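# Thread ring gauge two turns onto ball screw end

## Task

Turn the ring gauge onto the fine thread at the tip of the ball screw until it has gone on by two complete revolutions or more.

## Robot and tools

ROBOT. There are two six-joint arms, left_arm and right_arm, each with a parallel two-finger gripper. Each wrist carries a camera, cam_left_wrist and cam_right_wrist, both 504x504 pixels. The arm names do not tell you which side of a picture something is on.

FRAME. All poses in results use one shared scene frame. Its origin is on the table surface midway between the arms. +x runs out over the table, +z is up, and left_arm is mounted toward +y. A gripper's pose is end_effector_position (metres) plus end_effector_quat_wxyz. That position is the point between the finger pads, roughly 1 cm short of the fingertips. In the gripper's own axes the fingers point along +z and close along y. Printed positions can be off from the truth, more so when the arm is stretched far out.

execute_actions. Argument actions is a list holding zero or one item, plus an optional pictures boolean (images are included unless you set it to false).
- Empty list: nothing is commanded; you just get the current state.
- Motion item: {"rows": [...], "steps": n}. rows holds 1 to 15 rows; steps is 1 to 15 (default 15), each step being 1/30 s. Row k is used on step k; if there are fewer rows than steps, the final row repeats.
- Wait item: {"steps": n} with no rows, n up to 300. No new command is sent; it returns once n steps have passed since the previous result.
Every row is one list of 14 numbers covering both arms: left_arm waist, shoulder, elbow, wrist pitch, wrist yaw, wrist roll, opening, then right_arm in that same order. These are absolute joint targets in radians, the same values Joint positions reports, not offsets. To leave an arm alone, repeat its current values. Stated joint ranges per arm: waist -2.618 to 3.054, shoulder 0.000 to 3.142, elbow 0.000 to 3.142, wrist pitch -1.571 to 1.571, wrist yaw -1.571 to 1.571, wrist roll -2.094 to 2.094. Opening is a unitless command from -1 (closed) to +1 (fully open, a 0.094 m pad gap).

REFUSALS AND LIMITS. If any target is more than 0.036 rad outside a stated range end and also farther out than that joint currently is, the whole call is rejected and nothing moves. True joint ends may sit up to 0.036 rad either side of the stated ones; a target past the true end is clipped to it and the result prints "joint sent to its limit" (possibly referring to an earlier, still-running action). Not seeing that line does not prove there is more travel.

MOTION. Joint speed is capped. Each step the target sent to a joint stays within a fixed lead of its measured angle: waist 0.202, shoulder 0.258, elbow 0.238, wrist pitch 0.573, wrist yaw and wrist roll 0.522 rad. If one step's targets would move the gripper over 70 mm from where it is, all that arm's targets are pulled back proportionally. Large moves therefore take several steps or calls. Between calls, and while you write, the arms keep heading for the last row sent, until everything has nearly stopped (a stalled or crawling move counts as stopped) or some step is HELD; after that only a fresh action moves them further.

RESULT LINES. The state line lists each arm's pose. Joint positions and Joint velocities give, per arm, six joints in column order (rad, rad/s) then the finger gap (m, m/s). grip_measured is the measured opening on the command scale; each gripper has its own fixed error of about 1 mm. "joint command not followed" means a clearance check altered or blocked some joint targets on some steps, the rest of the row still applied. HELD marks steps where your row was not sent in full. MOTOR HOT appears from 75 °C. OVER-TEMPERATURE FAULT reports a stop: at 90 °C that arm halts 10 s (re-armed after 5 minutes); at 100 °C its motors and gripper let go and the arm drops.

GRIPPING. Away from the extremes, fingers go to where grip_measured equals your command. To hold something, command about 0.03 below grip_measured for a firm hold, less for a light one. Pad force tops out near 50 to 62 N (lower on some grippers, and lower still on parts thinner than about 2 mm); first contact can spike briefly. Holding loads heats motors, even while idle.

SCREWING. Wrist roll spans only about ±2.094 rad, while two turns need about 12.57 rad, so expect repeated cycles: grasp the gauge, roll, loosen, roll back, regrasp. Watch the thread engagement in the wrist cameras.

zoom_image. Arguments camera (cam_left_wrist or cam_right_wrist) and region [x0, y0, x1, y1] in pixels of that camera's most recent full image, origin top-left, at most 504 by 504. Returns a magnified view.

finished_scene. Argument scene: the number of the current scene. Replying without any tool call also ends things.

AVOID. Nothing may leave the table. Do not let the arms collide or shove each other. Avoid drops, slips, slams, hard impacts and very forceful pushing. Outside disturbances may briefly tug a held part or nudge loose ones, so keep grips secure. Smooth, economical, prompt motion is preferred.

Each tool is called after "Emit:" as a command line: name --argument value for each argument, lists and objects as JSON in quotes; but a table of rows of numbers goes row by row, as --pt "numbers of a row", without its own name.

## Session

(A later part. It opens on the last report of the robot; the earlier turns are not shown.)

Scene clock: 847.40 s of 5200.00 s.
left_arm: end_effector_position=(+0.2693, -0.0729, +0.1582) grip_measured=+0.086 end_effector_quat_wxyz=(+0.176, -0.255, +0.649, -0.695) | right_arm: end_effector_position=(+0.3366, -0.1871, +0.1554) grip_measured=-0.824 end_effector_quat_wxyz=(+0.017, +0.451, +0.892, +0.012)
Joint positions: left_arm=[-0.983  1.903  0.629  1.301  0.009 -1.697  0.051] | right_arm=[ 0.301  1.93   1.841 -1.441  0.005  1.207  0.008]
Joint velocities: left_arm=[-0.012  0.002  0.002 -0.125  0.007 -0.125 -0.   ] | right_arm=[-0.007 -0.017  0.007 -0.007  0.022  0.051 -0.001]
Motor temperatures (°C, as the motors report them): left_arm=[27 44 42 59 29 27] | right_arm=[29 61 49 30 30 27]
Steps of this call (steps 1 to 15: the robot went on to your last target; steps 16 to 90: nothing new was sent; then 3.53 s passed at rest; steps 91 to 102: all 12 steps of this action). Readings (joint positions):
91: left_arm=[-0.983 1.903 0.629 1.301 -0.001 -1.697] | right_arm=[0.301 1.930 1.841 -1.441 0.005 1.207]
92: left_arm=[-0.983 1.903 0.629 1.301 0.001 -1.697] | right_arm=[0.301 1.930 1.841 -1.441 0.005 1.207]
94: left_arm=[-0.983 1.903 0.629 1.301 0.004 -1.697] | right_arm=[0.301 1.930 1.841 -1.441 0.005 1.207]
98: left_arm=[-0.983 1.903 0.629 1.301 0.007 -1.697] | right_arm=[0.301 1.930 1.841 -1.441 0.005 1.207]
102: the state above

Emit:
execute_actions --actions '[{"rows":[[-0.99,1.902,0.672,1.356,0.012,-1.7,0.05,0.303,1.915,1.865,-1.445,0.005,1.208,-0.86],[-0.99,1.902,0.672,1.356,0.012,-1.7,0.05,0.309,1.915,1.865,-1.445,0.005,1.214,-0.86],[-0.99,1.902,0.672,1.356,0.012,-1.7,0.05,0.314,1.915,1.865,-1.445,0.005,1.219,-0.86],[-0.99,1.902,0.672,1.356,0.012,-1.7,0.05,0.317,1.915,1.865,-1.445,0.005,1.222,-0.86],[-0.99,1.902,0.672,1.356,0.012,-1.7,0.05,0.320,1.915,1.865,-1.445,0.005,1.225,-0.86],[-0.99,1.902,0.672,1.356,0.012,-1.7,0.05,0.323,1.915,1.865,-1.445,0.005,1.228,-0.86],[-0.99,1.902,0.672,1.356,0.012,-1.7,0.05,0.326,1.915,1.865,-1.445,0.005,1.231,-0.86]],"steps":15}]' --pictures false

Emit:
execute_actions --actions '[{"rows":[[-0.99,1.902,0.672,1.356,0.012,-1.7,0.05,0.31,1.915,1.865,-1.445,0.005,1.215,-0.86],[-0.99,1.902,0.672,1.356,0.012,-1.7,0.05,0.30,1.915,1.865,-1.445,0.005,1.205,-0.86],[-0.99,1.902,0.672,1.356,0.012,-1.7,0.05,0.292,1.915,1.865,-1.445,0.005,1.197,-0.86],[-0.99,1.902,0.672,1.356,0.012,-1.7,0.05,0.292,1.915,1.865,-1.445,0.005,1.197,-0.86],[-0.99,1.902,0.672,1.356,0.012,-1.7,0.05,0.292,1.915,1.865,-1.445,0.005,1.197,-0.86],[-0.99,1.902,0.672,1.356,0.012,-1.7,0.05,0.292,1.915,1.865,-1.445,0.005,1.197,-0.86],[-0.995,1.902,0.672,1.356,0.012,-1.7,0.05,0.292,1.915,1.865,-1.445,0.005,1.197,-0.86]],"steps":15}]' --pictures false

Emit:
execute_actions --actions '[{"rows":[[-0.995,1.902,0.672,1.356,0.012,-1.7,0.05,0.303,1.915,1.865,-1.445,0.005,1.208,-0.86],[-0.995,1.902,0.672,1.356,0.012,-1.7,0.05,0.309,1.915,1.865,-1.445,0.005,1.214,-0.86],[-0.995,1.902,0.672,1.356,0.012,-1.7,0.05,0.314,1.915,1.865,-1.445,0.005,1.219,-0.86],[-0.995,1.902,0.672,1.356,0.012,-1.7,0.05,0.317,1.915,1.865,-1.445,0.005,1.222,-0.86],[-0.995,1.902,0.672,1.356,0.012,-1.7,0.05,0.320,1.915,1.865,-1.445,0.005,1.225,-0.86],[-0.995,1.902,0.672,1.356,0.012,-1.7,0.05,0.323,1.915,1.865,-1.445,0.005,1.228,-0.86],[-0.995,1.902,0.672,1.356,0.012,-1.7,0.05,0.326,1.915,1.865,-1.445,0.005,1.231,-0.86]],"steps":15}]' --pictures false

Scene clock: 859.67 s of 5200.00 s.
left_arm: end_effector_position=(+0.2693, -0.0729, +0.1582) grip_measured=+0.086 end_effector_quat_wxyz=(+0.176, -0.255, +0.649, -0.695) | right_arm: end_effector_position=(+0.3363, -0.1851, +0.1554) grip_measured=-0.824 end_effector_quat_wxyz=(+0.019, +0.451, +0.892, +0.010)
Joint positions: left_arm=[-0.983  1.903  0.629  1.301  0.009 -1.697  0.051] | right_arm=[ 0.309  1.93   1.841 -1.441  0.012  1.216  0.008]
Joint velocities: left_arm=[ 0.007 -0.017 -0.012 -0.007 -0.11   0.022 -0.001] | right_arm=[ 0.002  0.017 -0.017 -0.051 -0.022 -0.037  0.001]
Motor temperatures (°C, as the motors report them): left_arm=[27 44 42 59 29 27] | right_arm=[29 61 49 30 30 27]
Steps of this call (steps 1 to 15: the robot went on to your last target; steps 16 to 90: nothing new was sent; then 8.77 s passed at rest; steps 91 to 105: all 15 steps of this action). Readings (joint positions):
91: left_arm=[-0.983 1.903 0.629 1.301 0.009 -1.697] | right_arm=[0.301 1.930 1.841 -1.441 0.005 1.207]
92: left_arm=[-0.983 1.903 0.629 1.301 0.009 -1.697] | right_arm=[0.301 1.930 1.841 -1.441 0.005 1.207]
94: left_arm=[-0.983 1.903 0.629 1.301 0.009 -1.697] | right_arm=[0.301 1.930 1.841 -1.441 0.005 1.209]
98: left_arm=[-0.983 1.903 0.629 1.301 0.009 -1.697] | right_arm=[0.309 1.930 1.841 -1.441 0.010 1.214]
105: the state above

Scene clock: 860.17 s of 5200.00 s.
left_arm: end_effector_position=(+0.2675, -0.0742, +0.1582) grip_measured=+0.086 end_effector_quat_wxyz=(+0.174, -0.254, +0.650, -0.695) | right_arm: end_effector_position=(+0.3368, -0.1870, +0.1554) grip_measured=-0.824 end_effector_quat_wxyz=(+0.017, +0.451, +0.892, +0.012)
Joint positions: left_arm=[-0.988  1.903  0.629  1.301  0.009 -1.697  0.051] | right_arm=[ 0.301  1.93   1.841 -1.441  0.005  1.208  0.008]
Joint velocities: left_arm=[-0.002  0.002 -0.007  0.037 -0.095 -0.051 -0.001] | right_arm=[ 0.002  0.007  0.002  0.037 -0.022 -0.007 -0.   ]
Motor temperatures (°C, as the motors report them): left_arm=[27 44 42 59 29 27] | right_arm=[29 61 49 30 30 27]
Steps of this call (steps 1 to 15: all 15 steps of this action). Readings (joint positions):
1: left_arm=[-0.983 1.903 0.629 1.301 0.009 -1.697] | right_arm=[0.309 1.930 1.841 -1.441 0.012 1.216]
2: left_arm=[-0.983 1.903 0.629 1.301 0.009 -1.697] | right_arm=[0.309 1.930 1.841 -1.441 0.012 1.215]
4: left_arm=[-0.983 1.903 0.629 1.301 0.009 -1.697] | right_arm=[0.306 1.930 1.841 -1.441 0.009 1.213]
8: left_arm=[-0.984 1.903 0.629 1.301 0.009 -1.697] | right_arm=[0.301 1.930 1.841 -1.441 0.007 1.209]
15: the state above

Scene clock: 860.67 s of 5200.00 s.
left_arm: end_effector_position=(+0.2675, -0.0742, +0.1582) grip_measured=+0.086 end_effector_quat_wxyz=(+0.174, -0.254, +0.650, -0.695) | right_arm: end_effector_position=(+0.3363, -0.1850, +0.1554) grip_measured=-0.824 end_effector_quat_wxyz=(+0.019, +0.451, +0.892, +0.010)
Joint positions: left_arm=[-0.988  1.903  0.629  1.301  0.009 -1.697  0.051] | right_arm=[ 0.309  1.93   1.841 -1.44   0.012  1.216  0.008]
Joint velocities: left_arm=[ 0.012  0.002  0.012  0.007  0.066 -0.022 -0.   ] | right_arm=[ 0.002 -0.007 -0.002 -0.007 -0.022 -0.022 -0.   ]
Motor temperatures (°C, as the motors report them): left_arm=[27 44 42 59 29 27] | right_arm=[29 61 49 30 30 27]
Steps of this call (steps 1 to 15: all 15 steps of this action). Readings (joint positions):
1: left_arm=[-0.988 1.903 0.629 1.301 0.009 -1.697] | right_arm=[0.301 1.930 1.841 -1.441 0.005 1.208]
2: left_arm=[-0.988 1.903 0.629 1.301 0.009 -1.697] | right_arm=[0.301 1.930 1.841 -1.441 0.005 1.208]
4: left_arm=[-0.988 1.903 0.629 1.301 0.009 -1.697] | right_arm=[0.301 1.930 1.841 -1.441 0.005 1.209]
8: left_arm=[-0.988 1.903 0.629 1.301 0.009 -1.697] | right_arm=[0.309 1.930 1.841 -1.440 0.010 1.214]
15: the state above

Emit:
execute_actions --actions '[{"rows":[[-0.995,1.902,0.672,1.356,0.012,-1.7,0.05,0.28,1.915,1.865,-1.445,0.005,1.185,-0.86],[-0.995,1.902,0.672,1.356,0.012,-1.7,0.05,0.27,1.915,1.865,-1.445,0.005,1.175,-0.86],[-0.995,1.902,0.672,1.356,0.012,-1.7,0.05,0.26,1.915,1.865,-1.445,0.005,1.165,-0.86],[-0.995,1.902,0.672,1.356,0.012,-1.7,0.05,0.26,1.915,1.865,-1.445,0.005,1.165,-0.86],[-0.995,1.902,0.672,1.356,0.012,-1.7,0.05,0.26,1.915,1.865,-1.445,0.005,1.165,-0.86],[-0.95,1.902,0.672,1.356,0.012,-1.7,0.05,0.26,1.915,1.865,-1.445,0.005,1.165,-0.86],[-0.85,1.902,0.672,1.356,0.012,-1.7,0.05,0.26,1.915,1.865,-1.445,0.005,1.165,-0.86],[-0.3,1.902,0.672,1.356,0.012,-1.7,0.05,0.26,1.915,1.865,-1.445,0.005,1.165,-0.86]],"steps":15}]' --pictures false

Emit:
execute_actions --actions '[{"rows":[[-0.3,1.902,0.672,1.356,0.012,-1.7,0.05,0.26,1.915,1.865,-1.445,0.005,1.165,-0.86]],"steps":15}]' --pictures false

Emit:
execute_actions --actions '[{"rows":[[-0.3,1.85,1.0,0.5,0.0,-1.7,0.05,0.26,1.915,1.865,-1.445,0.005,1.165,-0.86]],"steps":15}]' --pictures false

Emit:
execute_actions --actions '[{"rows":[[-0.3,1.85,1.6,-0.6,0.0,-1.7,0.05,0.26,1.915,1.865,-1.445,0.005,1.165,-0.86]],"steps":15}]' --pictures false

Emit:
execute_actions --actions '[{"rows":[[-0.3,1.93,1.86,-1.5,0.0,-1.7,0.05,0.26,1.915,1.865,-1.445,0.005,1.165,-0.86]],"steps":15}]' --pictures false

Emit:
execute_actions --actions '[{"steps":30}]'

Scene clock: 889.70 s of 5200.00 s.
left_arm: end_effector_position=(+0.4082, +0.0848, +0.1582) grip_measured=+0.086 end_effector_quat_wxyz=(-0.318, +0.386, -0.581, +0.642) | right_arm: end_effector_position=(+0.3404, -0.2007, +0.1554) grip_measured=-0.824 end_effector_quat_wxyz=(+0.017, +0.455, +0.890, +0.012)
Joint positions: left_arm=[-0.537  1.903  0.629  1.301  0.031 -1.697  0.051] | right_arm=[ 0.262  1.93   1.841 -1.44   0.004  1.177  0.008]
Joint velocities: left_arm=[ 1.702 -0.012  0.002  0.037 -0.007 -0.081 -0.   ] | right_arm=[-0.007 -0.007  0.012 -0.037 -0.051 -0.066 -0.002]
Motor temperatures (°C, as the motors report them): left_arm=[27 44 42 60 29 27] | right_arm=[30 61 50 30 30 27]
Steps of this call (steps 1 to 15: the robot went on to your last target; steps 16 to 90: nothing new was sent; then 25.53 s passed at rest; steps 91 to 105: all 15 steps of this action). Readings (joint positions):
91: left_arm=[-0.988 1.903 0.629 1.301 0.009 -1.697] | right_arm=[0.307 1.930 1.841 -1.440 0.010 1.213]
92: left_arm=[-0.988 1.903 0.629 1.301 0.009 -1.697] | right_arm=[0.303 1.930 1.841 -1.440 0.008 1.207]
94: left_arm=[-0.988 1.903 0.629 1.301 0.009 -1.697] | right_arm=[0.287 1.930 1.841 -1.440 0.004 1.196]
98: left_arm=[-0.933 1.903 0.629 1.301 0.039 -1.697] | right_arm=[0.263 1.930 1.841 -1.440 0.004 1.184]
105: the state above

Scene clock: 890.20 s of 5200.00 s.
left_arm: end_effector_position=(+0.4527, +0.1966, +0.1582) grip_measured=+0.086 end_effector_quat_wxyz=(-0.400, +0.460, -0.525, +0.594) | right_arm: end_effector_position=(+0.3404, -0.2007, +0.1554) grip_measured=-0.824 end_effector_quat_wxyz=(+0.017, +0.454, +0.891, +0.012)
Joint positions: left_arm=[-0.297  1.903  0.629  1.301  0.005 -1.697  0.051] | right_arm=[ 0.262  1.93   1.841 -1.44   0.004  1.175  0.008]
Joint velocities: left_arm=[ 0.012 -0.007  0.017  0.007  0.007  0.037  0.002] | right_arm=[-0.007 -0.017 -0.002 -0.066 -0.095  0.037  0.   ]
Motor temperatures (°C, as the motors report them): left_arm=[27 44 42 60 29 27] | right_arm=[30 61 50 30 30 27]
Steps of this call (steps 1 to 15: all 15 steps of this action). Readings (joint positions):
1: left_arm=[-0.476 1.903 0.629 1.301 0.029 -1.697] | right_arm=[0.262 1.930 1.841 -1.440 0.004 1.177]
2: left_arm=[-0.415 1.903 0.629 1.301 0.027 -1.697] | right_arm=[0.262 1.930 1.841 -1.440 0.004 1.176]
4: left_arm=[-0.315 1.903 0.629 1.301 0.007 -1.697] | right_arm=[0.262 1.930 1.841 -1.440 0.004 1.176]
8: left_arm=[-0.272 1.903 0.629 1.301 -0.018 -1.697] | right_arm=[0.262 1.930 1.841 -1.440 0.004 1.176]
15: the state above

Scene clock: 890.70 s of 5200.00 s.
left_arm: end_effector_position=(+0.4949, +0.1859, +0.1210) grip_measured=+0.086 end_effector_quat_wxyz=(+0.309, -0.550, +0.626, -0.459) | right_arm: end_effector_position=(+0.3404, -0.2007, +0.1554) grip_measured=-0.824 end_effector_quat_wxyz=(+0.017, +0.454, +0.891, +0.012)
Joint positions: left_arm=[-0.297  1.871  0.975  0.498  0.003 -1.698  0.051] | right_arm=[ 0.262  1.93   1.841 -1.44   0.004  1.175  0.008]
Joint velocities: left_arm=[-0.032  0.012  0.012 -0.344 -0.095  0.037 -0.001] | right_arm=[ 0.002 -0.012 -0.007  0.051 -0.007  0.037 -0.001]
Motor temperatures (°C, as the motors report them): left_arm=[27 44 42 60 29 27] | right_arm=[30 61 50 30 30 27]
Steps of this call (steps 1 to 15: all 15 steps of this action). Readings (joint positions):
1: left_arm=[-0.297 1.896 0.659 1.222 0.003 -1.697] | right_arm=[0.262 1.930 1.841 -1.440 0.004 1.175]
2: left_arm=[-0.297 1.894 0.723 1.087 0.003 -1.698] | right_arm=[0.262 1.930 1.841 -1.440 0.004 1.175]
4: left_arm=[-0.297 1.894 0.860 0.845 0.003 -1.698] | right_arm=[0.262 1.930 1.841 -1.440 0.004 1.175]
8: left_arm=[-0.297 1.877 0.974 0.645 0.003 -1.698] | right_arm=[0.262 1.930 1.841 -1.440 0.004 1.175]
15: the state above

Scene clock: 891.20 s of 5200.00 s.
left_arm: end_effector_position=(+0.4860, +0.1882, +0.1848) grip_measured=+0.086 end_effector_quat_wxyz=(+0.208, -0.613, +0.696, -0.310) | right_arm: end_effector_position=(+0.3404, -0.2007, +0.1554) grip_measured=-0.824 end_effector_quat_wxyz=(+0.017, +0.454, +0.891, +0.012)
Joint positions: left_arm=[-0.297  1.854  1.581 -0.532  0.003 -1.699  0.051] | right_arm=[ 0.262  1.93   1.841 -1.44   0.004  1.175  0.008]
Joint velocities: left_arm=[ 0.002  0.081  0.002 -0.549  0.066  0.037  0.001] | right_arm=[ 0.017 -0.002 -0.017  0.007  0.066  0.022 -0.001]
Motor temperatures (°C, as the motors report them): left_arm=[27 44 42 59 29 27] | right_arm=[30 61 50 30 30 27]
Steps of this call (steps 1 to 15: all 15 steps of this action). Readings (joint positions):
1: left_arm=[-0.297 1.871 1.013 0.399 0.003 -1.698] | right_arm=[0.262 1.930 1.841 -1.440 0.004 1.175]
2: left_arm=[-0.297 1.877 1.077 0.260 0.003 -1.699] | right_arm=[0.262 1.930 1.841 -1.440 0.004 1.175]
4: left_arm=[-0.297 1.887 1.212 0.008 0.003 -1.699] | right_arm=[0.262 1.930 1.841 -1.440 0.004 1.175]
8: left_arm=[-0.297 1.888 1.480 -0.378 0.003 -1.699] | right_arm=[0.262 1.930 1.841 -1.440 0.004 1.175]
15: the state above

Scene clock: 891.70 s of 5200.00 s.
left_arm: end_effector_position=(+0.3360, +0.2272, +0.1445) grip_measured=+0.086 end_effector_quat_wxyz=(-0.005, -0.661, +0.750, +0.005) | right_arm: end_effector_position=(+0.3404, -0.2007, +0.1554) grip_measured=-0.824 end_effector_quat_wxyz=(+0.017, +0.454, +0.891, +0.012)
Joint positions: left_arm=[-0.297  1.943  1.816 -1.458  0.003 -1.699  0.051] | right_arm=[ 0.262  1.93   1.841 -1.44   0.004  1.175  0.008]
Joint velocities: left_arm=[ 0.002  0.002  0.002 -0.227  0.037 -0.037 -0.   ] | right_arm=[-0.007  0.002 -0.002  0.022 -0.081  0.022 -0.   ]
Motor temperatures (°C, as the motors report them): left_arm=[27 44 42 59 29 27] | right_arm=[30 61 50 30 30 27]
Steps of this call (steps 1 to 15: all 15 steps of this action). Readings (joint positions):
1: left_arm=[-0.297 1.874 1.627 -0.632 0.003 -1.699] | right_arm=[0.262 1.930 1.841 -1.440 0.004 1.175]
2: left_arm=[-0.297 1.906 1.698 -0.758 0.003 -1.699] | right_arm=[0.262 1.930 1.841 -1.440 0.004 1.175]
4: left_arm=[-0.297 1.942 1.786 -0.950 0.003 -1.699] | right_arm=[0.262 1.930 1.841 -1.440 0.004 1.175]
8: left_arm=[-0.297 1.943 1.816 -1.268 0.003 -1.699] | right_arm=[0.262 1.930 1.841 -1.440 0.004 1.175]
15: the state above

Scene clock: 892.70 s of 5200.00 s.
left_arm: end_effector_position=(+0.3299, +0.2287, +0.1447) grip_measured=+0.086 end_effector_quat_wxyz=(-0.012, -0.661, +0.750, +0.015) | right_arm: end_effector_position=(+0.3404, -0.2007, +0.1554) grip_measured=-0.824 end_effector_quat_wxyz=(+0.017, +0.454, +0.891, +0.012)
Joint positions: left_arm=[-0.297  1.943  1.816 -1.483  0.003 -1.699  0.051] | right_arm=[ 0.262  1.93   1.841 -1.44   0.004  1.175  0.008]
Joint velocities: left_arm=[-0.012  0.002 -0.007 -0.066 -0.022  0.081  0.001] | right_arm=[-0.007 -0.007 -0.007 -0.022 -0.051 -0.051  0.001]
Motor temperatures (°C, as the motors report them): left_arm=[27 45 43 59 29 27] | right_arm=[29 61 50 30 30 27]
Steps of this call (steps 1 to 30: the robot went on to your last target). Readings (joint positions):
1: left_arm=[-0.297 1.943 1.816 -1.464 0.003 -1.699] | right_arm=[0.262 1.930 1.841 -1.440 0.004 1.175]
2: left_arm=[-0.297 1.943 1.816 -1.469 0.003 -1.699] | right_arm=[0.262 1.930 1.841 -1.440 0.004 1.175]
4: left_arm=[-0.297 1.943 1.816 -1.476 0.003 -1.699] | right_arm=[0.262 1.930 1.841 -1.440 0.004 1.175]
8: left_arm=[-0.297 1.943 1.816 -1.481 0.003 -1.699] | right_arm=[0.262 1.930 1.841 -1.440 0.004 1.175]
30: the state above
All arms were judged still, so your last target was given up. Only a new action makes them travel on or press farther. Fingers that are still opening or closing keep moving.

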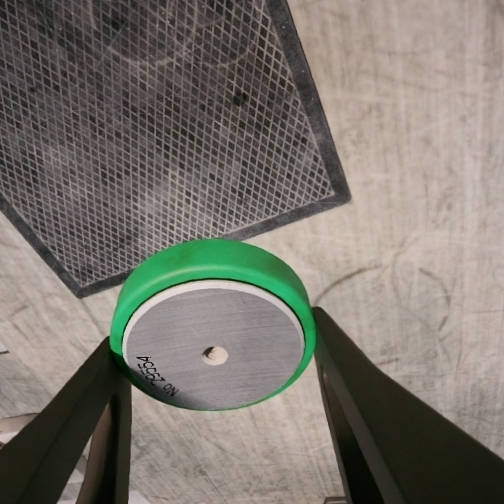

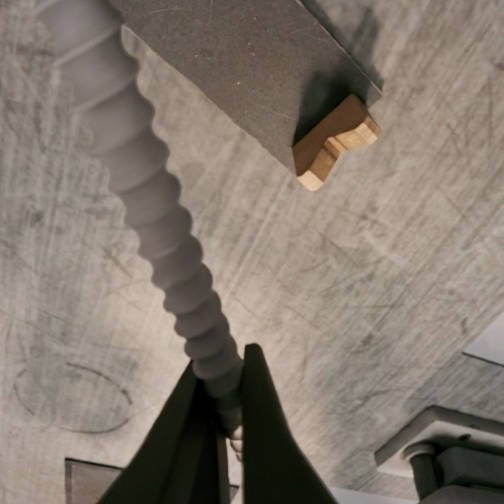

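Emit:
execute_actions --actions '[{"rows":[[-0.3,1.935,1.80,-1.43,0.0,-1.7,0.05,0.26,1.915,1.865,-1.445,0.005,1.165,-0.86],[-0.3,1.94,1.75,-1.37,0.0,-1.7,0.05,0.26,1.915,1.865,-1.445,0.005,1.165,-0.86],[-0.3,1.945,1.70,-1.31,0.0,-1.7,0.05,0.26,1.915,1.865,-1.445,0.005,1.165,-0.86],[-0.3,1.95,1.65,-1.25,0.0,-1.7,0.05,0.26,1.915,1.865,-1.445,0.005,1.165,-0.86],[-0.3,1.953,1.60,-1.19,0.0,-1.7,0.05,0.26,1.915,1.865,-1.445,0.005,1.165,-0.86],[-0.3,1.956,1.55,-1.14,0.0,-1.7,0.05,0.26,1.915,1.865,-1.445,0.005,1.165,-0.86],[-0.3,1.96,1.50,-1.09,0.0,-1.7,0.05,0.26,1.915,1.865,-1.445,0.005,1.165,-0.86],[-0.3,1.96,1.47,-1.05,0.0,-1.7,0.05,0.26,1.915,1.865,-1.445,0.005,1.165,-0.86]],"steps":15}]' --pictures false

Emit:
execute_actions --actions '[{"steps":15}]'

Scene clock: 905.30 s of 5200.00 s.
left_arm: end_effector_position=(+0.3283, +0.2292, +0.0392) grip_measured=+0.086 end_effector_quat_wxyz=(-0.017, -0.661, +0.750, +0.023) | right_arm: end_effector_position=(+0.3404, -0.2007, +0.1554) grip_measured=-0.824 end_effector_quat_wxyz=(+0.017, +0.454, +0.891, +0.012)
Joint positions: left_arm=[-0.297  1.992  1.461 -1.097  0.003 -1.699  0.051] | right_arm=[ 0.262  1.93   1.841 -1.44   0.004  1.175  0.008]
Joint velocities: left_arm=[ 0.012 -0.056 -0.012  0.432 -0.007 -0.037  0.   ] | right_arm=[-0.002  0.027 -0.002  0.022  0.007  0.037  0.   ]
Motor temperatures (°C, as the motors report them): left_arm=[27 47 43 54 29 27] | right_arm=[29 61 50 30 30 27]
Steps of this call (steps 1 to 90: nothing new was sent; then 9.10 s passed at rest; steps 91 to 105: all 15 steps of this action). Readings (joint positions):
91: left_arm=[-0.297 1.943 1.816 -1.480 0.003 -1.699] | right_arm=[0.262 1.930 1.841 -1.440 0.004 1.175]
92: left_arm=[-0.297 1.943 1.807 -1.462 0.003 -1.699] | right_arm=[0.262 1.930 1.841 -1.440 0.004 1.175]
94: left_arm=[-0.297 1.940 1.752 -1.395 0.003 -1.699] | right_arm=[0.262 1.930 1.841 -1.440 0.004 1.175]
98: left_arm=[-0.297 1.950 1.553 -1.218 0.003 -1.699] | right_arm=[0.262 1.930 1.841 -1.440 0.004 1.175]
105: the state above

Scene clock: 905.80 s of 5200.00 s.
left_arm: end_effector_position=(+0.3384, +0.2265, +0.0392) grip_measured=+0.086 end_effector_quat_wxyz=(-0.005, -0.661, +0.750, +0.005) | right_arm: end_effector_position=(+0.3404, -0.2007, +0.1554) grip_measured=-0.824 end_effector_quat_wxyz=(+0.017, +0.454, +0.891, +0.012)
Joint positions: left_arm=[-0.297  1.991  1.461 -1.055  0.003 -1.699  0.051] | right_arm=[ 0.262  1.93   1.841 -1.44   0.004  1.175  0.008]
Joint velocities: left_arm=[-0.002  0.022  0.002 -0.066  0.022  0.007 -0.   ] | right_arm=[ 0.012  0.007  0.007 -0.022 -0.022  0.051 -0.001]
Motor temperatures (°C, as the motors report them): left_arm=[27 47 43 53 29 27] | right_arm=[29 61 50 30 30 27]
Steps of this call (steps 1 to 15: the robot went on to your last target). Readings (joint positions):
1: left_arm=[-0.297 1.991 1.461 -1.086 0.003 -1.699] | right_arm=[0.262 1.930 1.841 -1.440 0.004 1.175]
2: left_arm=[-0.297 1.991 1.461 -1.078 0.003 -1.699] | right_arm=[0.262 1.930 1.841 -1.440 0.004 1.175]
4: left_arm=[-0.297 1.991 1.461 -1.067 0.003 -1.699] | right_arm=[0.262 1.930 1.841 -1.440 0.004 1.175]
8: left_arm=[-0.297 1.991 1.461 -1.059 0.003 -1.699] | right_arm=[0.262 1.930 1.841 -1.440 0.004 1.175]
15: the state above

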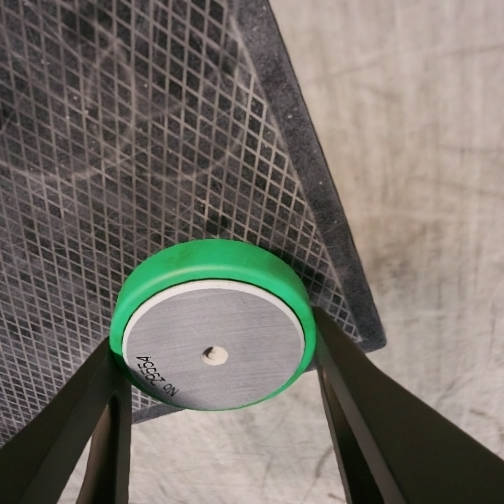

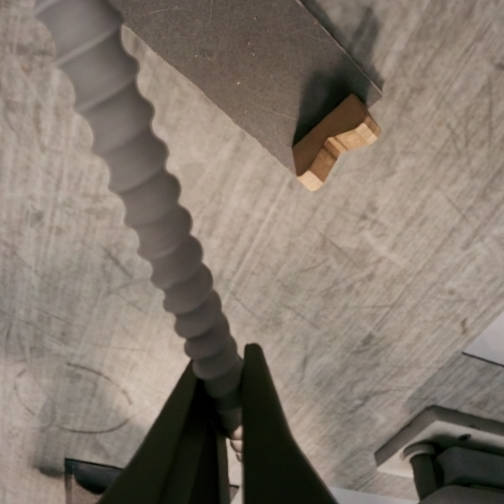

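Emit:
execute_actions --actions '[{"rows":[[-0.29,1.94,1.47,-1.05,0.0,-1.7,0.05,0.26,1.915,1.865,-1.445,0.005,1.165,-0.86],[-0.28,1.92,1.47,-1.05,0.0,-1.7,0.05,0.26,1.915,1.865,-1.445,0.005,1.165,-0.86],[-0.27,1.90,1.46,-1.05,0.0,-1.7,0.05,0.26,1.915,1.865,-1.445,0.005,1.165,-0.86],[-0.26,1.885,1.45,-1.045,0.0,-1.7,0.05,0.26,1.915,1.865,-1.445,0.005,1.165,-0.86],[-0.25,1.87,1.435,-1.04,0.0,-1.7,0.05,0.26,1.915,1.865,-1.445,0.005,1.165,-0.86],[-0.24,1.87,1.42,-1.035,0.0,-1.7,0.05,0.26,1.915,1.865,-1.445,0.005,1.165,-0.86],[-0.23,1.87,1.405,-1.03,0.0,-1.7,0.05,0.26,1.915,1.865,-1.445,0.005,1.165,-0.86],[-0.22,1.87,1.39,-1.025,0.0,-1.7,0.05,0.26,1.915,1.865,-1.445,0.005,1.165,-0.86],[-0.22,1.87,1.375,-1.02,0.0,-1.7,0.05,0.26,1.915,1.865,-1.445,0.005,1.165,-0.86],[-0.22,1.87,1.36,-1.015,0.0,-1.7,0.05,0.26,1.915,1.865,-1.445,0.005,1.165,-0.86]],"steps":15}]' --pictures false

Emit:
execute_actions --actions '[{"steps":15}]'

Scene clock: 919.37 s of 5200.00 s.
left_arm: end_effector_position=(+0.3293, +0.2574, +0.0523) grip_measured=+0.086 end_effector_quat_wxyz=(+0.006, -0.690, +0.723, -0.012) | right_arm: end_effector_position=(+0.3404, -0.2007, +0.1554) grip_measured=-0.824 end_effector_quat_wxyz=(+0.017, +0.454, +0.891, +0.012)
Joint positions: left_arm=[-0.218  1.883  1.365 -1.027  0.005 -1.699  0.051] | right_arm=[ 0.262  1.93   1.841 -1.44   0.004  1.175  0.008]
Joint velocities: left_arm=[-0.017 -0.002 -0.051 -0.022 -0.007  0.037 -0.   ] | right_arm=[ 0.002 -0.007  0.002  0.066 -0.037 -0.007  0.   ]
Motor temperatures (°C, as the motors report them): left_arm=[27 50 41 50 29 27] | right_arm=[29 61 50 30 30 27]
Steps of this call (steps 1 to 15: the robot went on to your last target; steps 16 to 90: nothing new was sent; then 10.07 s passed at rest; steps 91 to 105: all 15 steps of this action). Readings (joint positions):
91: left_arm=[-0.297 1.990 1.461 -1.055 0.003 -1.699] | right_arm=[0.262 1.930 1.841 -1.440 0.004 1.175]
92: left_arm=[-0.297 1.986 1.461 -1.055 0.004 -1.699] | right_arm=[0.262 1.930 1.841 -1.440 0.004 1.175]
94: left_arm=[-0.289 1.967 1.461 -1.054 0.007 -1.699] | right_arm=[0.262 1.930 1.841 -1.440 0.004 1.175]
98: left_arm=[-0.248 1.899 1.434 -1.038 0.008 -1.699] | right_arm=[0.262 1.930 1.841 -1.440 0.004 1.175]
105: the state above

Scene clock: 919.87 s of 5200.00 s.
left_arm: end_effector_position=(+0.3301, +0.2573, +0.0522) grip_measured=+0.086 end_effector_quat_wxyz=(+0.007, -0.690, +0.723, -0.013) | right_arm: end_effector_position=(+0.3404, -0.2007, +0.1554) grip_measured=-0.824 end_effector_quat_wxyz=(+0.017, +0.454, +0.891, +0.012)
Joint positions: left_arm=[-0.218  1.883  1.365 -1.022  0.005 -1.699  0.051] | right_arm=[ 0.262  1.93   1.841 -1.44   0.004  1.175  0.008]
Joint velocities: left_arm=[-0.017  0.012 -0.012 -0.022 -0.007 -0.007 -0.   ] | right_arm=[ 0.012 -0.002  0.002  0.095  0.037 -0.007 -0.   ]
Motor temperatures (°C, as the motors report them): left_arm=[27 50 41 50 29 27] | right_arm=[29 61 50 30 30 27]
Steps of this call (steps 1 to 15: the robot went on to your last target). Readings (joint positions):
1: left_arm=[-0.218 1.883 1.365 -1.027 0.005 -1.699] | right_arm=[0.262 1.930 1.841 -1.440 0.004 1.175]
2: left_arm=[-0.218 1.883 1.365 -1.026 0.005 -1.699] | right_arm=[0.262 1.930 1.841 -1.440 0.004 1.175]
4: left_arm=[-0.218 1.883 1.365 -1.023 0.005 -1.699] | right_arm=[0.262 1.930 1.841 -1.440 0.004 1.175]
8: left_arm=[-0.218 1.883 1.365 -1.023 0.005 -1.699] | right_arm=[0.262 1.930 1.841 -1.440 0.004 1.175]
15: the state above
All arms were judged still, so your last target was given up. Only a new action makes them travel on or press farther. Fingers that are still opening or closing keep moving.

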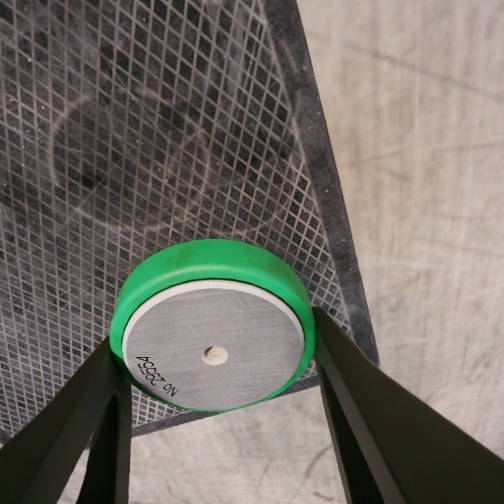

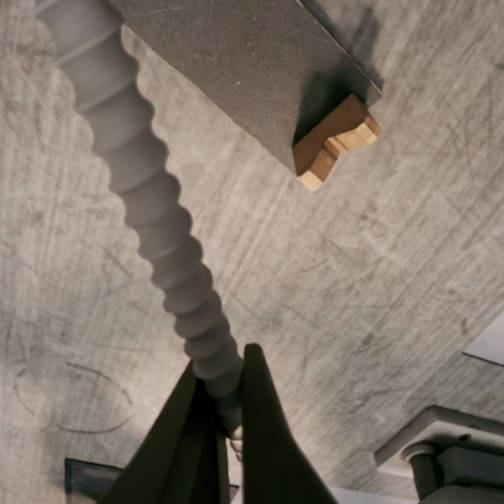

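Emit:
execute_actions --actions '[{"rows":[[-0.22,1.87,1.34,-1.015,0.0,-1.7,0.05,0.26,1.915,1.865,-1.445,0.005,1.165,-0.86],[-0.22,1.87,1.32,-1.0,0.0,-1.7,0.05,0.26,1.915,1.865,-1.445,0.005,1.165,-0.86],[-0.22,1.87,1.30,-0.98,0.0,-1.7,0.05,0.26,1.915,1.865,-1.445,0.005,1.165,-0.86],[-0.22,1.87,1.285,-0.965,0.0,-1.7,0.05,0.26,1.915,1.865,-1.445,0.005,1.165,-0.86],[-0.22,1.87,1.267,-0.95,0.0,-1.7,0.05,0.26,1.915,1.865,-1.445,0.005,1.165,-0.86]],"steps":15}]'

Scene clock: 924.93 s of 5200.00 s.
left_arm: end_effector_position=(+0.3143, +0.2601, +0.0296) grip_measured=+0.086 end_effector_quat_wxyz=(-0.003, -0.690, +0.723, +0.000) | right_arm: end_effector_position=(+0.3404, -0.2007, +0.1554) grip_measured=-0.824 end_effector_quat_wxyz=(+0.017, +0.454, +0.891, +0.012)
Joint positions: left_arm=[-0.218  1.883  1.27  -0.962  0.005 -1.699  0.051] | right_arm=[ 0.262  1.93   1.841 -1.44   0.004  1.175  0.008]
Joint velocities: left_arm=[-0.002  0.012 -0.012  0.081  0.007 -0.051  0.002] | right_arm=[-0.012  0.012  0.007 -0.007 -0.007 -0.066 -0.001]
Motor temperatures (°C, as the motors report them): left_arm=[27 50 40 49 29 27] | right_arm=[29 62 50 30 30 27]
Steps of this call (steps 1 to 90: nothing new was sent; then 1.57 s passed at rest; steps 91 to 105: all 15 steps of this action). Readings (joint positions):
91: left_arm=[-0.218 1.883 1.365 -1.022 0.005 -1.699] | right_arm=[0.262 1.930 1.841 -1.440 0.004 1.175]
92: left_arm=[-0.218 1.883 1.360 -1.017 0.005 -1.699] | right_arm=[0.262 1.930 1.841 -1.440 0.004 1.175]
94: left_arm=[-0.218 1.883 1.335 -0.996 0.005 -1.699] | right_arm=[0.262 1.930 1.841 -1.440 0.004 1.175]
98: left_arm=[-0.218 1.883 1.276 -0.976 0.005 -1.699] | right_arm=[0.262 1.930 1.841 -1.440 0.004 1.175]
105: the state above

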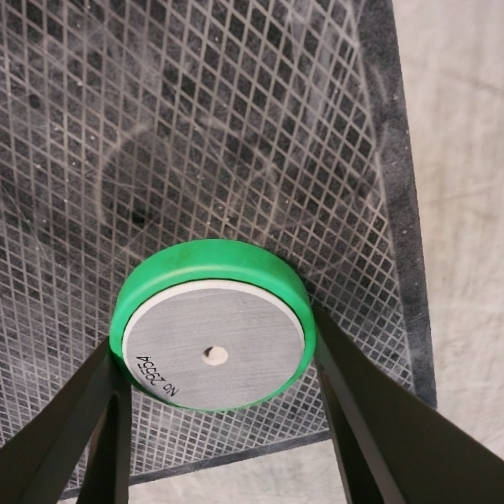

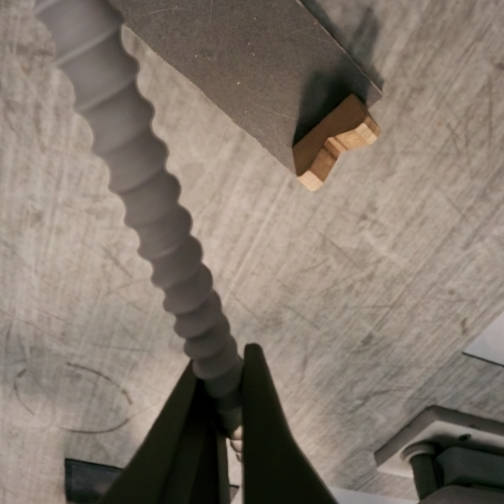

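Emit:
execute_actions --actions '[{"rows":[[-0.22,1.87,1.26,-0.94,0.0,-1.7,0.05,0.26,1.915,1.865,-1.445,0.005,1.165,-0.86],[-0.22,1.87,1.252,-0.93,0.0,-1.7,0.05,0.26,1.915,1.865,-1.445,0.005,1.165,-0.86],[-0.22,1.87,1.244,-0.922,0.0,-1.7,0.05,0.26,1.915,1.865,-1.445,0.005,1.165,-0.86],[-0.22,1.87,1.236,-0.915,0.0,-1.7,0.05,0.26,1.915,1.865,-1.445,0.005,1.165,-0.86],[-0.22,1.87,1.228,-0.91,0.0,-1.7,0.05,0.26,1.915,1.865,-1.445,0.005,1.165,-0.86]],"steps":15}]' --pictures false

Scene clock: 929.63 s of 5200.00 s.
left_arm: end_effector_position=(+0.3138, +0.2602, +0.0220) grip_measured=+0.086 end_effector_quat_wxyz=(-0.000, -0.690, +0.723, -0.004) | right_arm: end_effector_position=(+0.3404, -0.2007, +0.1554) grip_measured=-0.824 end_effector_quat_wxyz=(+0.017, +0.454, +0.891, +0.012)
Joint positions: left_arm=[-0.218  1.883  1.238 -0.919  0.005 -1.699  0.051] | right_arm=[ 0.262  1.93   1.841 -1.44   0.004  1.175  0.008]
Joint velocities: left_arm=[-0.002  0.007  0.007 -0.051 -0.037 -0.022 -0.001] | right_arm=[-0.002  0.002 -0.002 -0.022 -0.007 -0.081  0.002]
Motor temperatures (°C, as the motors report them): left_arm=[27 49 40 49 29 27] | right_arm=[29 62 50 30 30 27]
Steps of this call (steps 1 to 15: the robot went on to your last target; steps 16 to 90: nothing new was sent; then 1.20 s passed at rest; steps 91 to 105: all 15 steps of this action). Readings (joint positions):
91: left_arm=[-0.218 1.883 1.270 -0.956 0.005 -1.699] | right_arm=[0.262 1.930 1.841 -1.440 0.004 1.175]
92: left_arm=[-0.218 1.883 1.270 -0.953 0.005 -1.699] | right_arm=[0.262 1.930 1.841 -1.440 0.004 1.175]
94: left_arm=[-0.218 1.883 1.264 -0.941 0.005 -1.699] | right_arm=[0.262 1.930 1.841 -1.440 0.004 1.175]
98: left_arm=[-0.218 1.883 1.242 -0.925 0.005 -1.699] | right_arm=[0.262 1.930 1.841 -1.440 0.004 1.175]
105: the state above

Emit:
execute_actions --actions '[{"rows":[[-0.22,1.87,1.222,-0.905,0.0,-1.7,0.05,0.26,1.915,1.865,-1.445,0.005,1.165,-0.86],[-0.22,1.87,1.216,-0.90,0.0,-1.7,0.05,0.26,1.915,1.865,-1.445,0.005,1.165,-0.86],[-0.22,1.87,1.21,-0.895,0.0,-1.7,0.05,0.26,1.915,1.865,-1.445,0.005,1.165,-0.86]],"steps":12}]'

Scene clock: 932.37 s of 5200.00 s.
left_arm: end_effector_position=(+0.3142, +0.2600, +0.0195) grip_measured=+0.086 end_effector_quat_wxyz=(+0.002, -0.690, +0.723, -0.006) | right_arm: end_effector_position=(+0.3404, -0.2007, +0.1554) grip_measured=-0.824 end_effector_quat_wxyz=(+0.017, +0.454, +0.891, +0.012)
Joint positions: left_arm=[-0.218  1.883  1.227 -0.903  0.005 -1.699  0.051] | right_arm=[ 0.262  1.93   1.841 -1.44   0.004  1.175  0.008]
Joint velocities: left_arm=[ 0.012 -0.007 -0.012  0.037 -0.022  0.007  0.   ] | right_arm=[-0.007 -0.007 -0.012 -0.007 -0.037 -0.007 -0.   ]
Motor temperatures (°C, as the motors report them): left_arm=[27 49 39 48 29 27] | right_arm=[29 62 50 30 30 27]
Steps of this call (steps 1 to 15: the robot went on to your last target; steps 16 to 70: nothing new was sent; steps 71 to 82: all 12 steps of this action). Readings (joint positions):
71: left_arm=[-0.218 1.883 1.238 -0.916 0.005 -1.699] | right_arm=[0.262 1.930 1.841 -1.440 0.004 1.175]
72: left_arm=[-0.218 1.883 1.238 -0.915 0.005 -1.699] | right_arm=[0.262 1.930 1.841 -1.440 0.004 1.175]
74: left_arm=[-0.218 1.883 1.233 -0.907 0.005 -1.699] | right_arm=[0.262 1.930 1.841 -1.440 0.004 1.175]
78: left_arm=[-0.218 1.883 1.227 -0.903 0.005 -1.699] | right_arm=[0.262 1.930 1.841 -1.440 0.004 1.175]
82: the state above

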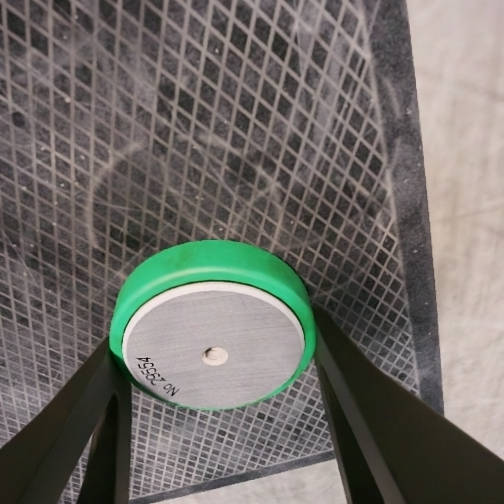

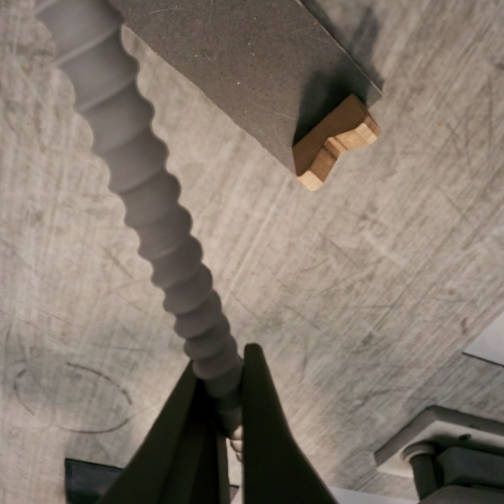

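Emit:
execute_actions --actions '[{"rows":[[-0.22,1.87,1.23,-0.9,0.0,-1.7,0.05,0.26,1.915,1.865,-1.445,0.005,1.165,-0.86],[-0.22,1.87,1.23,-0.9,0.0,-1.7,0.05,0.26,1.915,1.865,-1.445,0.005,1.165,-0.86],[-0.22,1.87,1.23,-0.9,0.0,-1.7,0.12,0.26,1.915,1.865,-1.445,0.005,1.165,-0.86],[-0.22,1.87,1.23,-0.9,0.0,-1.7,0.2,0.26,1.915,1.865,-1.445,0.005,1.165,-0.86],[-0.22,1.87,1.23,-0.9,0.0,-1.7,0.4,0.26,1.915,1.865,-1.445,0.005,1.165,-0.86],[-0.22,1.87,1.23,-0.9,0.0,-1.7,0.6,0.26,1.915,1.865,-1.445,0.005,1.165,-0.86]],"steps":15}]'

Scene clock: 938.50 s of 5200.00 s.
left_arm: end_effector_position=(+0.3142, +0.2599, +0.0195) grip_measured=+0.599 end_effector_quat_wxyz=(+0.001, -0.690, +0.723, -0.007) | right_arm: end_effector_position=(+0.3404, -0.2007, +0.1554) grip_measured=-0.824 end_effector_quat_wxyz=(+0.017, +0.454, +0.891, +0.012)
Joint positions: left_arm=[-0.218  1.883  1.227 -0.903  0.006 -1.699  0.075] | right_arm=[ 0.262  1.93   1.841 -1.44   0.004  1.175  0.008]
Joint velocities: left_arm=[-0.017 -0.007 -0.007 -0.051 -0.007  0.051  0.001] | right_arm=[ 0.002  0.027 -0.007 -0.007  0.022 -0.051 -0.001]
Motor temperatures (°C, as the motors report them): left_arm=[27 48 39 47 29 27] | right_arm=[29 62 50 30 30 27]
Steps of this call (steps 1 to 15: the robot went on to your last target; steps 16 to 90: nothing new was sent; then 2.63 s passed at rest; steps 91 to 105: all 15 steps of this action). Readings (joint positions):
91: left_arm=[-0.218 1.883 1.227 -0.903 0.005 -1.699] | right_arm=[0.262 1.930 1.841 -1.440 0.004 1.175]
92: left_arm=[-0.218 1.883 1.227 -0.903 0.005 -1.699] | right_arm=[0.262 1.930 1.841 -1.440 0.004 1.175]
94: left_arm=[-0.218 1.883 1.227 -0.903 0.006 -1.699] | right_arm=[0.262 1.930 1.841 -1.440 0.004 1.175]
98: left_arm=[-0.218 1.883 1.227 -0.903 0.006 -1.699] | right_arm=[0.262 1.930 1.841 -1.440 0.004 1.175]
105: the state above

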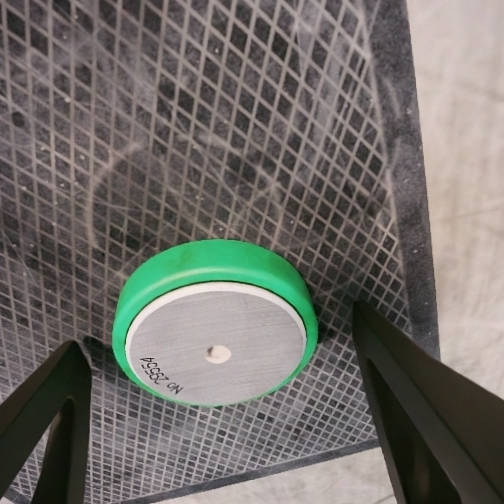

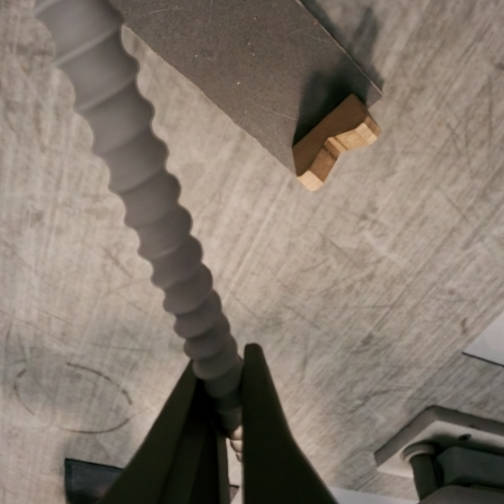

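Emit:
execute_actions --actions '[{"rows":[[-0.22,1.87,1.23,-0.9,0.0,-0.13,1.0,0.26,1.915,1.865,-1.445,0.005,1.165,-0.86]],"steps":15}]' --pictures false

Emit:
execute_actions --actions '[{"steps":15}]'

Scene clock: 942.33 s of 5200.00 s.
left_arm: end_effector_position=(+0.3143, +0.2599, +0.0195) grip_measured=+1.000 end_effector_quat_wxyz=(+0.005, -0.082, +0.997, -0.004) | right_arm: end_effector_position=(+0.3404, -0.2007, +0.1554) grip_measured=-0.824 end_effector_quat_wxyz=(+0.017, +0.454, +0.891, +0.012)
Joint positions: left_arm=[-0.218  1.883  1.227 -0.902  0.006 -0.338  0.094] | right_arm=[ 0.262  1.93   1.841 -1.44   0.004  1.175  0.008]
Joint velocities: left_arm=[-0.002 -0.007  0.002  0.007  0.007  1.355  0.   ] | right_arm=[ 0.002 -0.007 -0.007 -0.007 -0.007 -0.022  0.   ]
Motor temperatures (°C, as the motors report them): left_arm=[27 48 39 47 29 27] | right_arm=[29 62 50 30 30 27]
Steps of this call (steps 1 to 15: the robot went on to your last target; steps 16 to 90: nothing new was sent; then 0.33 s passed at rest; steps 91 to 105: all 15 steps of this action). Readings (joint positions):
91: left_arm=[-0.218 1.883 1.227 -0.903 0.006 -1.617] | right_arm=[0.262 1.930 1.841 -1.440 0.004 1.175]
92: left_arm=[-0.218 1.883 1.227 -0.902 0.006 -1.517] | right_arm=[0.262 1.930 1.841 -1.440 0.004 1.175]
94: left_arm=[-0.218 1.883 1.227 -0.902 0.006 -1.319] | right_arm=[0.262 1.930 1.841 -1.440 0.004 1.175]
98: left_arm=[-0.218 1.883 1.227 -0.902 0.006 -0.922] | right_arm=[0.262 1.930 1.841 -1.440 0.004 1.175]
105: the state above

Scene clock: 942.83 s of 5200.00 s.
left_arm: end_effector_position=(+0.3143, +0.2599, +0.0195) grip_measured=+1.000 end_effector_quat_wxyz=(+0.006, +0.014, +1.000, -0.004) | right_arm: end_effector_position=(+0.3404, -0.2007, +0.1554) grip_measured=-0.824 end_effector_quat_wxyz=(+0.017, +0.454, +0.891, +0.012)
Joint positions: left_arm=[-0.218  1.883  1.227 -0.902  0.006 -0.147  0.094] | right_arm=[ 0.262  1.93   1.841 -1.44   0.004  1.175  0.008]
Joint velocities: left_arm=[-0.007  0.002 -0.022 -0.007 -0.022  0.125  0.   ] | right_arm=[-0.007  0.007 -0.002  0.022 -0.037 -0.007  0.   ]
Motor temperatures (°C, as the motors report them): left_arm=[27 48 39 47 29 27] | right_arm=[29 62 50 30 30 27]
Steps of this call (steps 1 to 15: the robot went on to your last target). Readings (joint positions):
1: left_arm=[-0.218 1.883 1.227 -0.902 0.006 -0.298] | right_arm=[0.262 1.930 1.841 -1.440 0.004 1.175]
2: left_arm=[-0.218 1.883 1.227 -0.902 0.006 -0.266] | right_arm=[0.262 1.930 1.841 -1.440 0.004 1.175]
4: left_arm=[-0.218 1.883 1.227 -0.902 0.006 -0.220] | right_arm=[0.262 1.930 1.841 -1.440 0.004 1.175]
8: left_arm=[-0.218 1.883 1.227 -0.902 0.006 -0.173] | right_arm=[0.262 1.930 1.841 -1.440 0.004 1.175]
15: the state above

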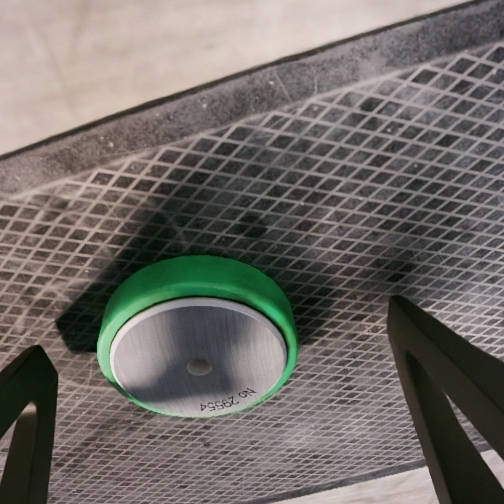

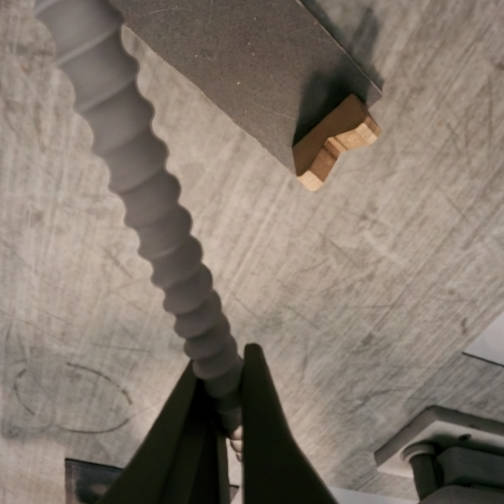

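Emit:
execute_actions --actions '[{"rows":[[-0.22,1.87,1.23,-0.9,0.0,-0.13,0.5,0.26,1.915,1.865,-1.445,0.005,1.165,-0.86],[-0.22,1.87,1.23,-0.9,0.0,-0.13,0.4,0.26,1.915,1.865,-1.445,0.005,1.165,-0.86],[-0.22,1.87,1.23,-0.9,0.0,-0.13,0.3,0.26,1.915,1.865,-1.445,0.005,1.165,-0.86],[-0.22,1.87,1.23,-0.9,0.0,-0.13,0.25,0.26,1.915,1.865,-1.445,0.005,1.165,-0.86],[-0.22,1.87,1.23,-0.9,0.0,-0.13,0.2,0.26,1.915,1.865,-1.445,0.005,1.165,-0.86],[-0.22,1.87,1.23,-0.9,0.0,-0.13,0.16,0.26,1.915,1.865,-1.445,0.005,1.165,-0.86],[-0.22,1.87,1.23,-0.9,0.0,-0.13,0.12,0.26,1.915,1.865,-1.445,0.005,1.165,-0.86],[-0.22,1.87,1.23,-0.9,0.0,-0.13,0.09,0.26,1.915,1.865,-1.445,0.005,1.165,-0.86],[-0.22,1.87,1.23,-0.9,0.0,-0.13,0.05,0.26,1.915,1.865,-1.445,0.005,1.165,-0.86]],"steps":15}]' --pictures false

Emit:
execute_actions --actions '[{"steps":15}]'

Scene clock: 947.90 s of 5200.00 s.
left_arm: end_effector_position=(+0.3146, +0.2617, +0.0195) grip_measured=+0.085 end_effector_quat_wxyz=(+0.007, +0.017, +1.000, +0.001) | right_arm: end_effector_position=(+0.3404, -0.2007, +0.1554) grip_measured=-0.824 end_effector_quat_wxyz=(+0.017, +0.454, +0.891, +0.012)
Joint positions: left_arm=[-0.218  1.883  1.227 -0.902 -0.005 -0.14   0.051] | right_arm=[ 0.262  1.93   1.841 -1.44   0.004  1.175  0.008]
Joint velocities: left_arm=[ 0.002 -0.007 -0.007  0.007 -0.051 -0.022  0.   ] | right_arm=[ 0.017 -0.012  0.002 -0.066  0.051 -0.022 -0.   ]
Motor temperatures (°C, as the motors report them): left_arm=[27 48 39 46 29 27] | right_arm=[29 62 50 30 30 27]
Steps of this call (steps 1 to 15: the robot went on to your last target; steps 16 to 90: nothing new was sent; then 1.57 s passed at rest; steps 91 to 105: all 15 steps of this action). Readings (joint positions):
91: left_arm=[-0.218 1.883 1.227 -0.902 0.006 -0.140] | right_arm=[0.262 1.930 1.841 -1.440 0.004 1.175]
92: left_arm=[-0.218 1.883 1.227 -0.902 0.006 -0.140] | right_arm=[0.262 1.930 1.841 -1.440 0.004 1.175]
94: left_arm=[-0.218 1.883 1.227 -0.902 0.004 -0.140] | right_arm=[0.262 1.930 1.841 -1.440 0.004 1.175]
98: left_arm=[-0.218 1.883 1.227 -0.902 -0.005 -0.140] | right_arm=[0.262 1.930 1.841 -1.440 0.004 1.175]
105: the state above

Scene clock: 948.40 s of 5200.00 s.
left_arm: end_effector_position=(+0.3146, +0.2617, +0.0195) grip_measured=+0.085 end_effector_quat_wxyz=(+0.007, +0.017, +1.000, +0.001) | right_arm: end_effector_position=(+0.3404, -0.2007, +0.1554) grip_measured=-0.824 end_effector_quat_wxyz=(+0.017, +0.454, +0.891, +0.012)
Joint positions: left_arm=[-0.218  1.883  1.227 -0.902 -0.005 -0.14   0.051] | right_arm=[ 0.262  1.93   1.841 -1.44   0.004  1.175  0.008]
Joint velocities: left_arm=[-0.007 -0.012 -0.002 -0.022 -0.051  0.081 -0.001] | right_arm=[ 0.012 -0.002  0.012  0.037  0.007  0.037 -0.001]
Motor temperatures (°C, as the motors report them): left_arm=[27 48 39 46 29 27] | right_arm=[29 62 50 30 30 27]
Steps of this call (steps 1 to 15: the robot went on to your last target). Readings (joint positions):
1: left_arm=[-0.218 1.883 1.227 -0.902 -0.005 -0.140] | right_arm=[0.262 1.930 1.841 -1.440 0.004 1.175]
2: left_arm=[-0.218 1.883 1.227 -0.902 -0.005 -0.140] | right_arm=[0.262 1.930 1.841 -1.440 0.004 1.175]
4: left_arm=[-0.218 1.883 1.227 -0.902 -0.005 -0.140] | right_arm=[0.262 1.930 1.841 -1.440 0.004 1.175]
8: left_arm=[-0.218 1.883 1.227 -0.902 -0.005 -0.140] | right_arm=[0.262 1.930 1.841 -1.440 0.004 1.175]
15: the state above
All arms were judged still, so your last target was given up. Only a new action makes them travel on or press farther. Fingers that are still opening or closing keep moving.

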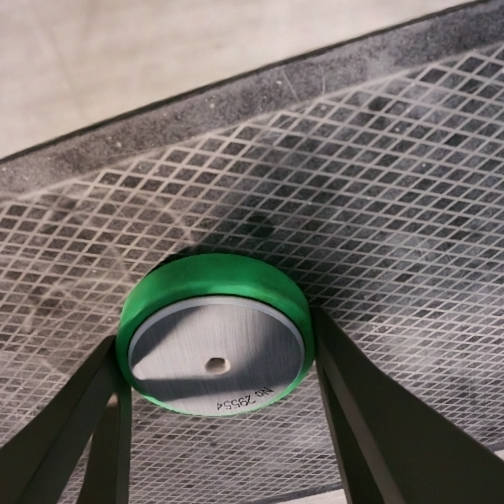

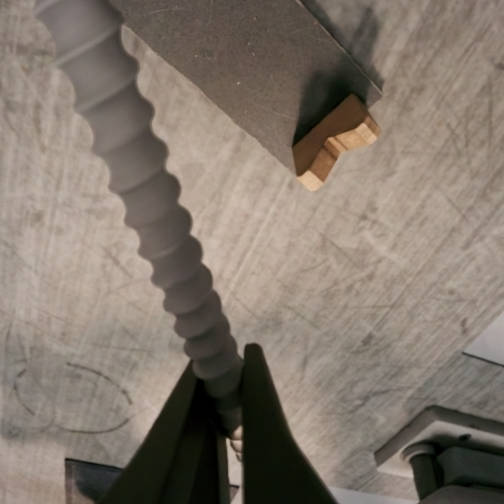

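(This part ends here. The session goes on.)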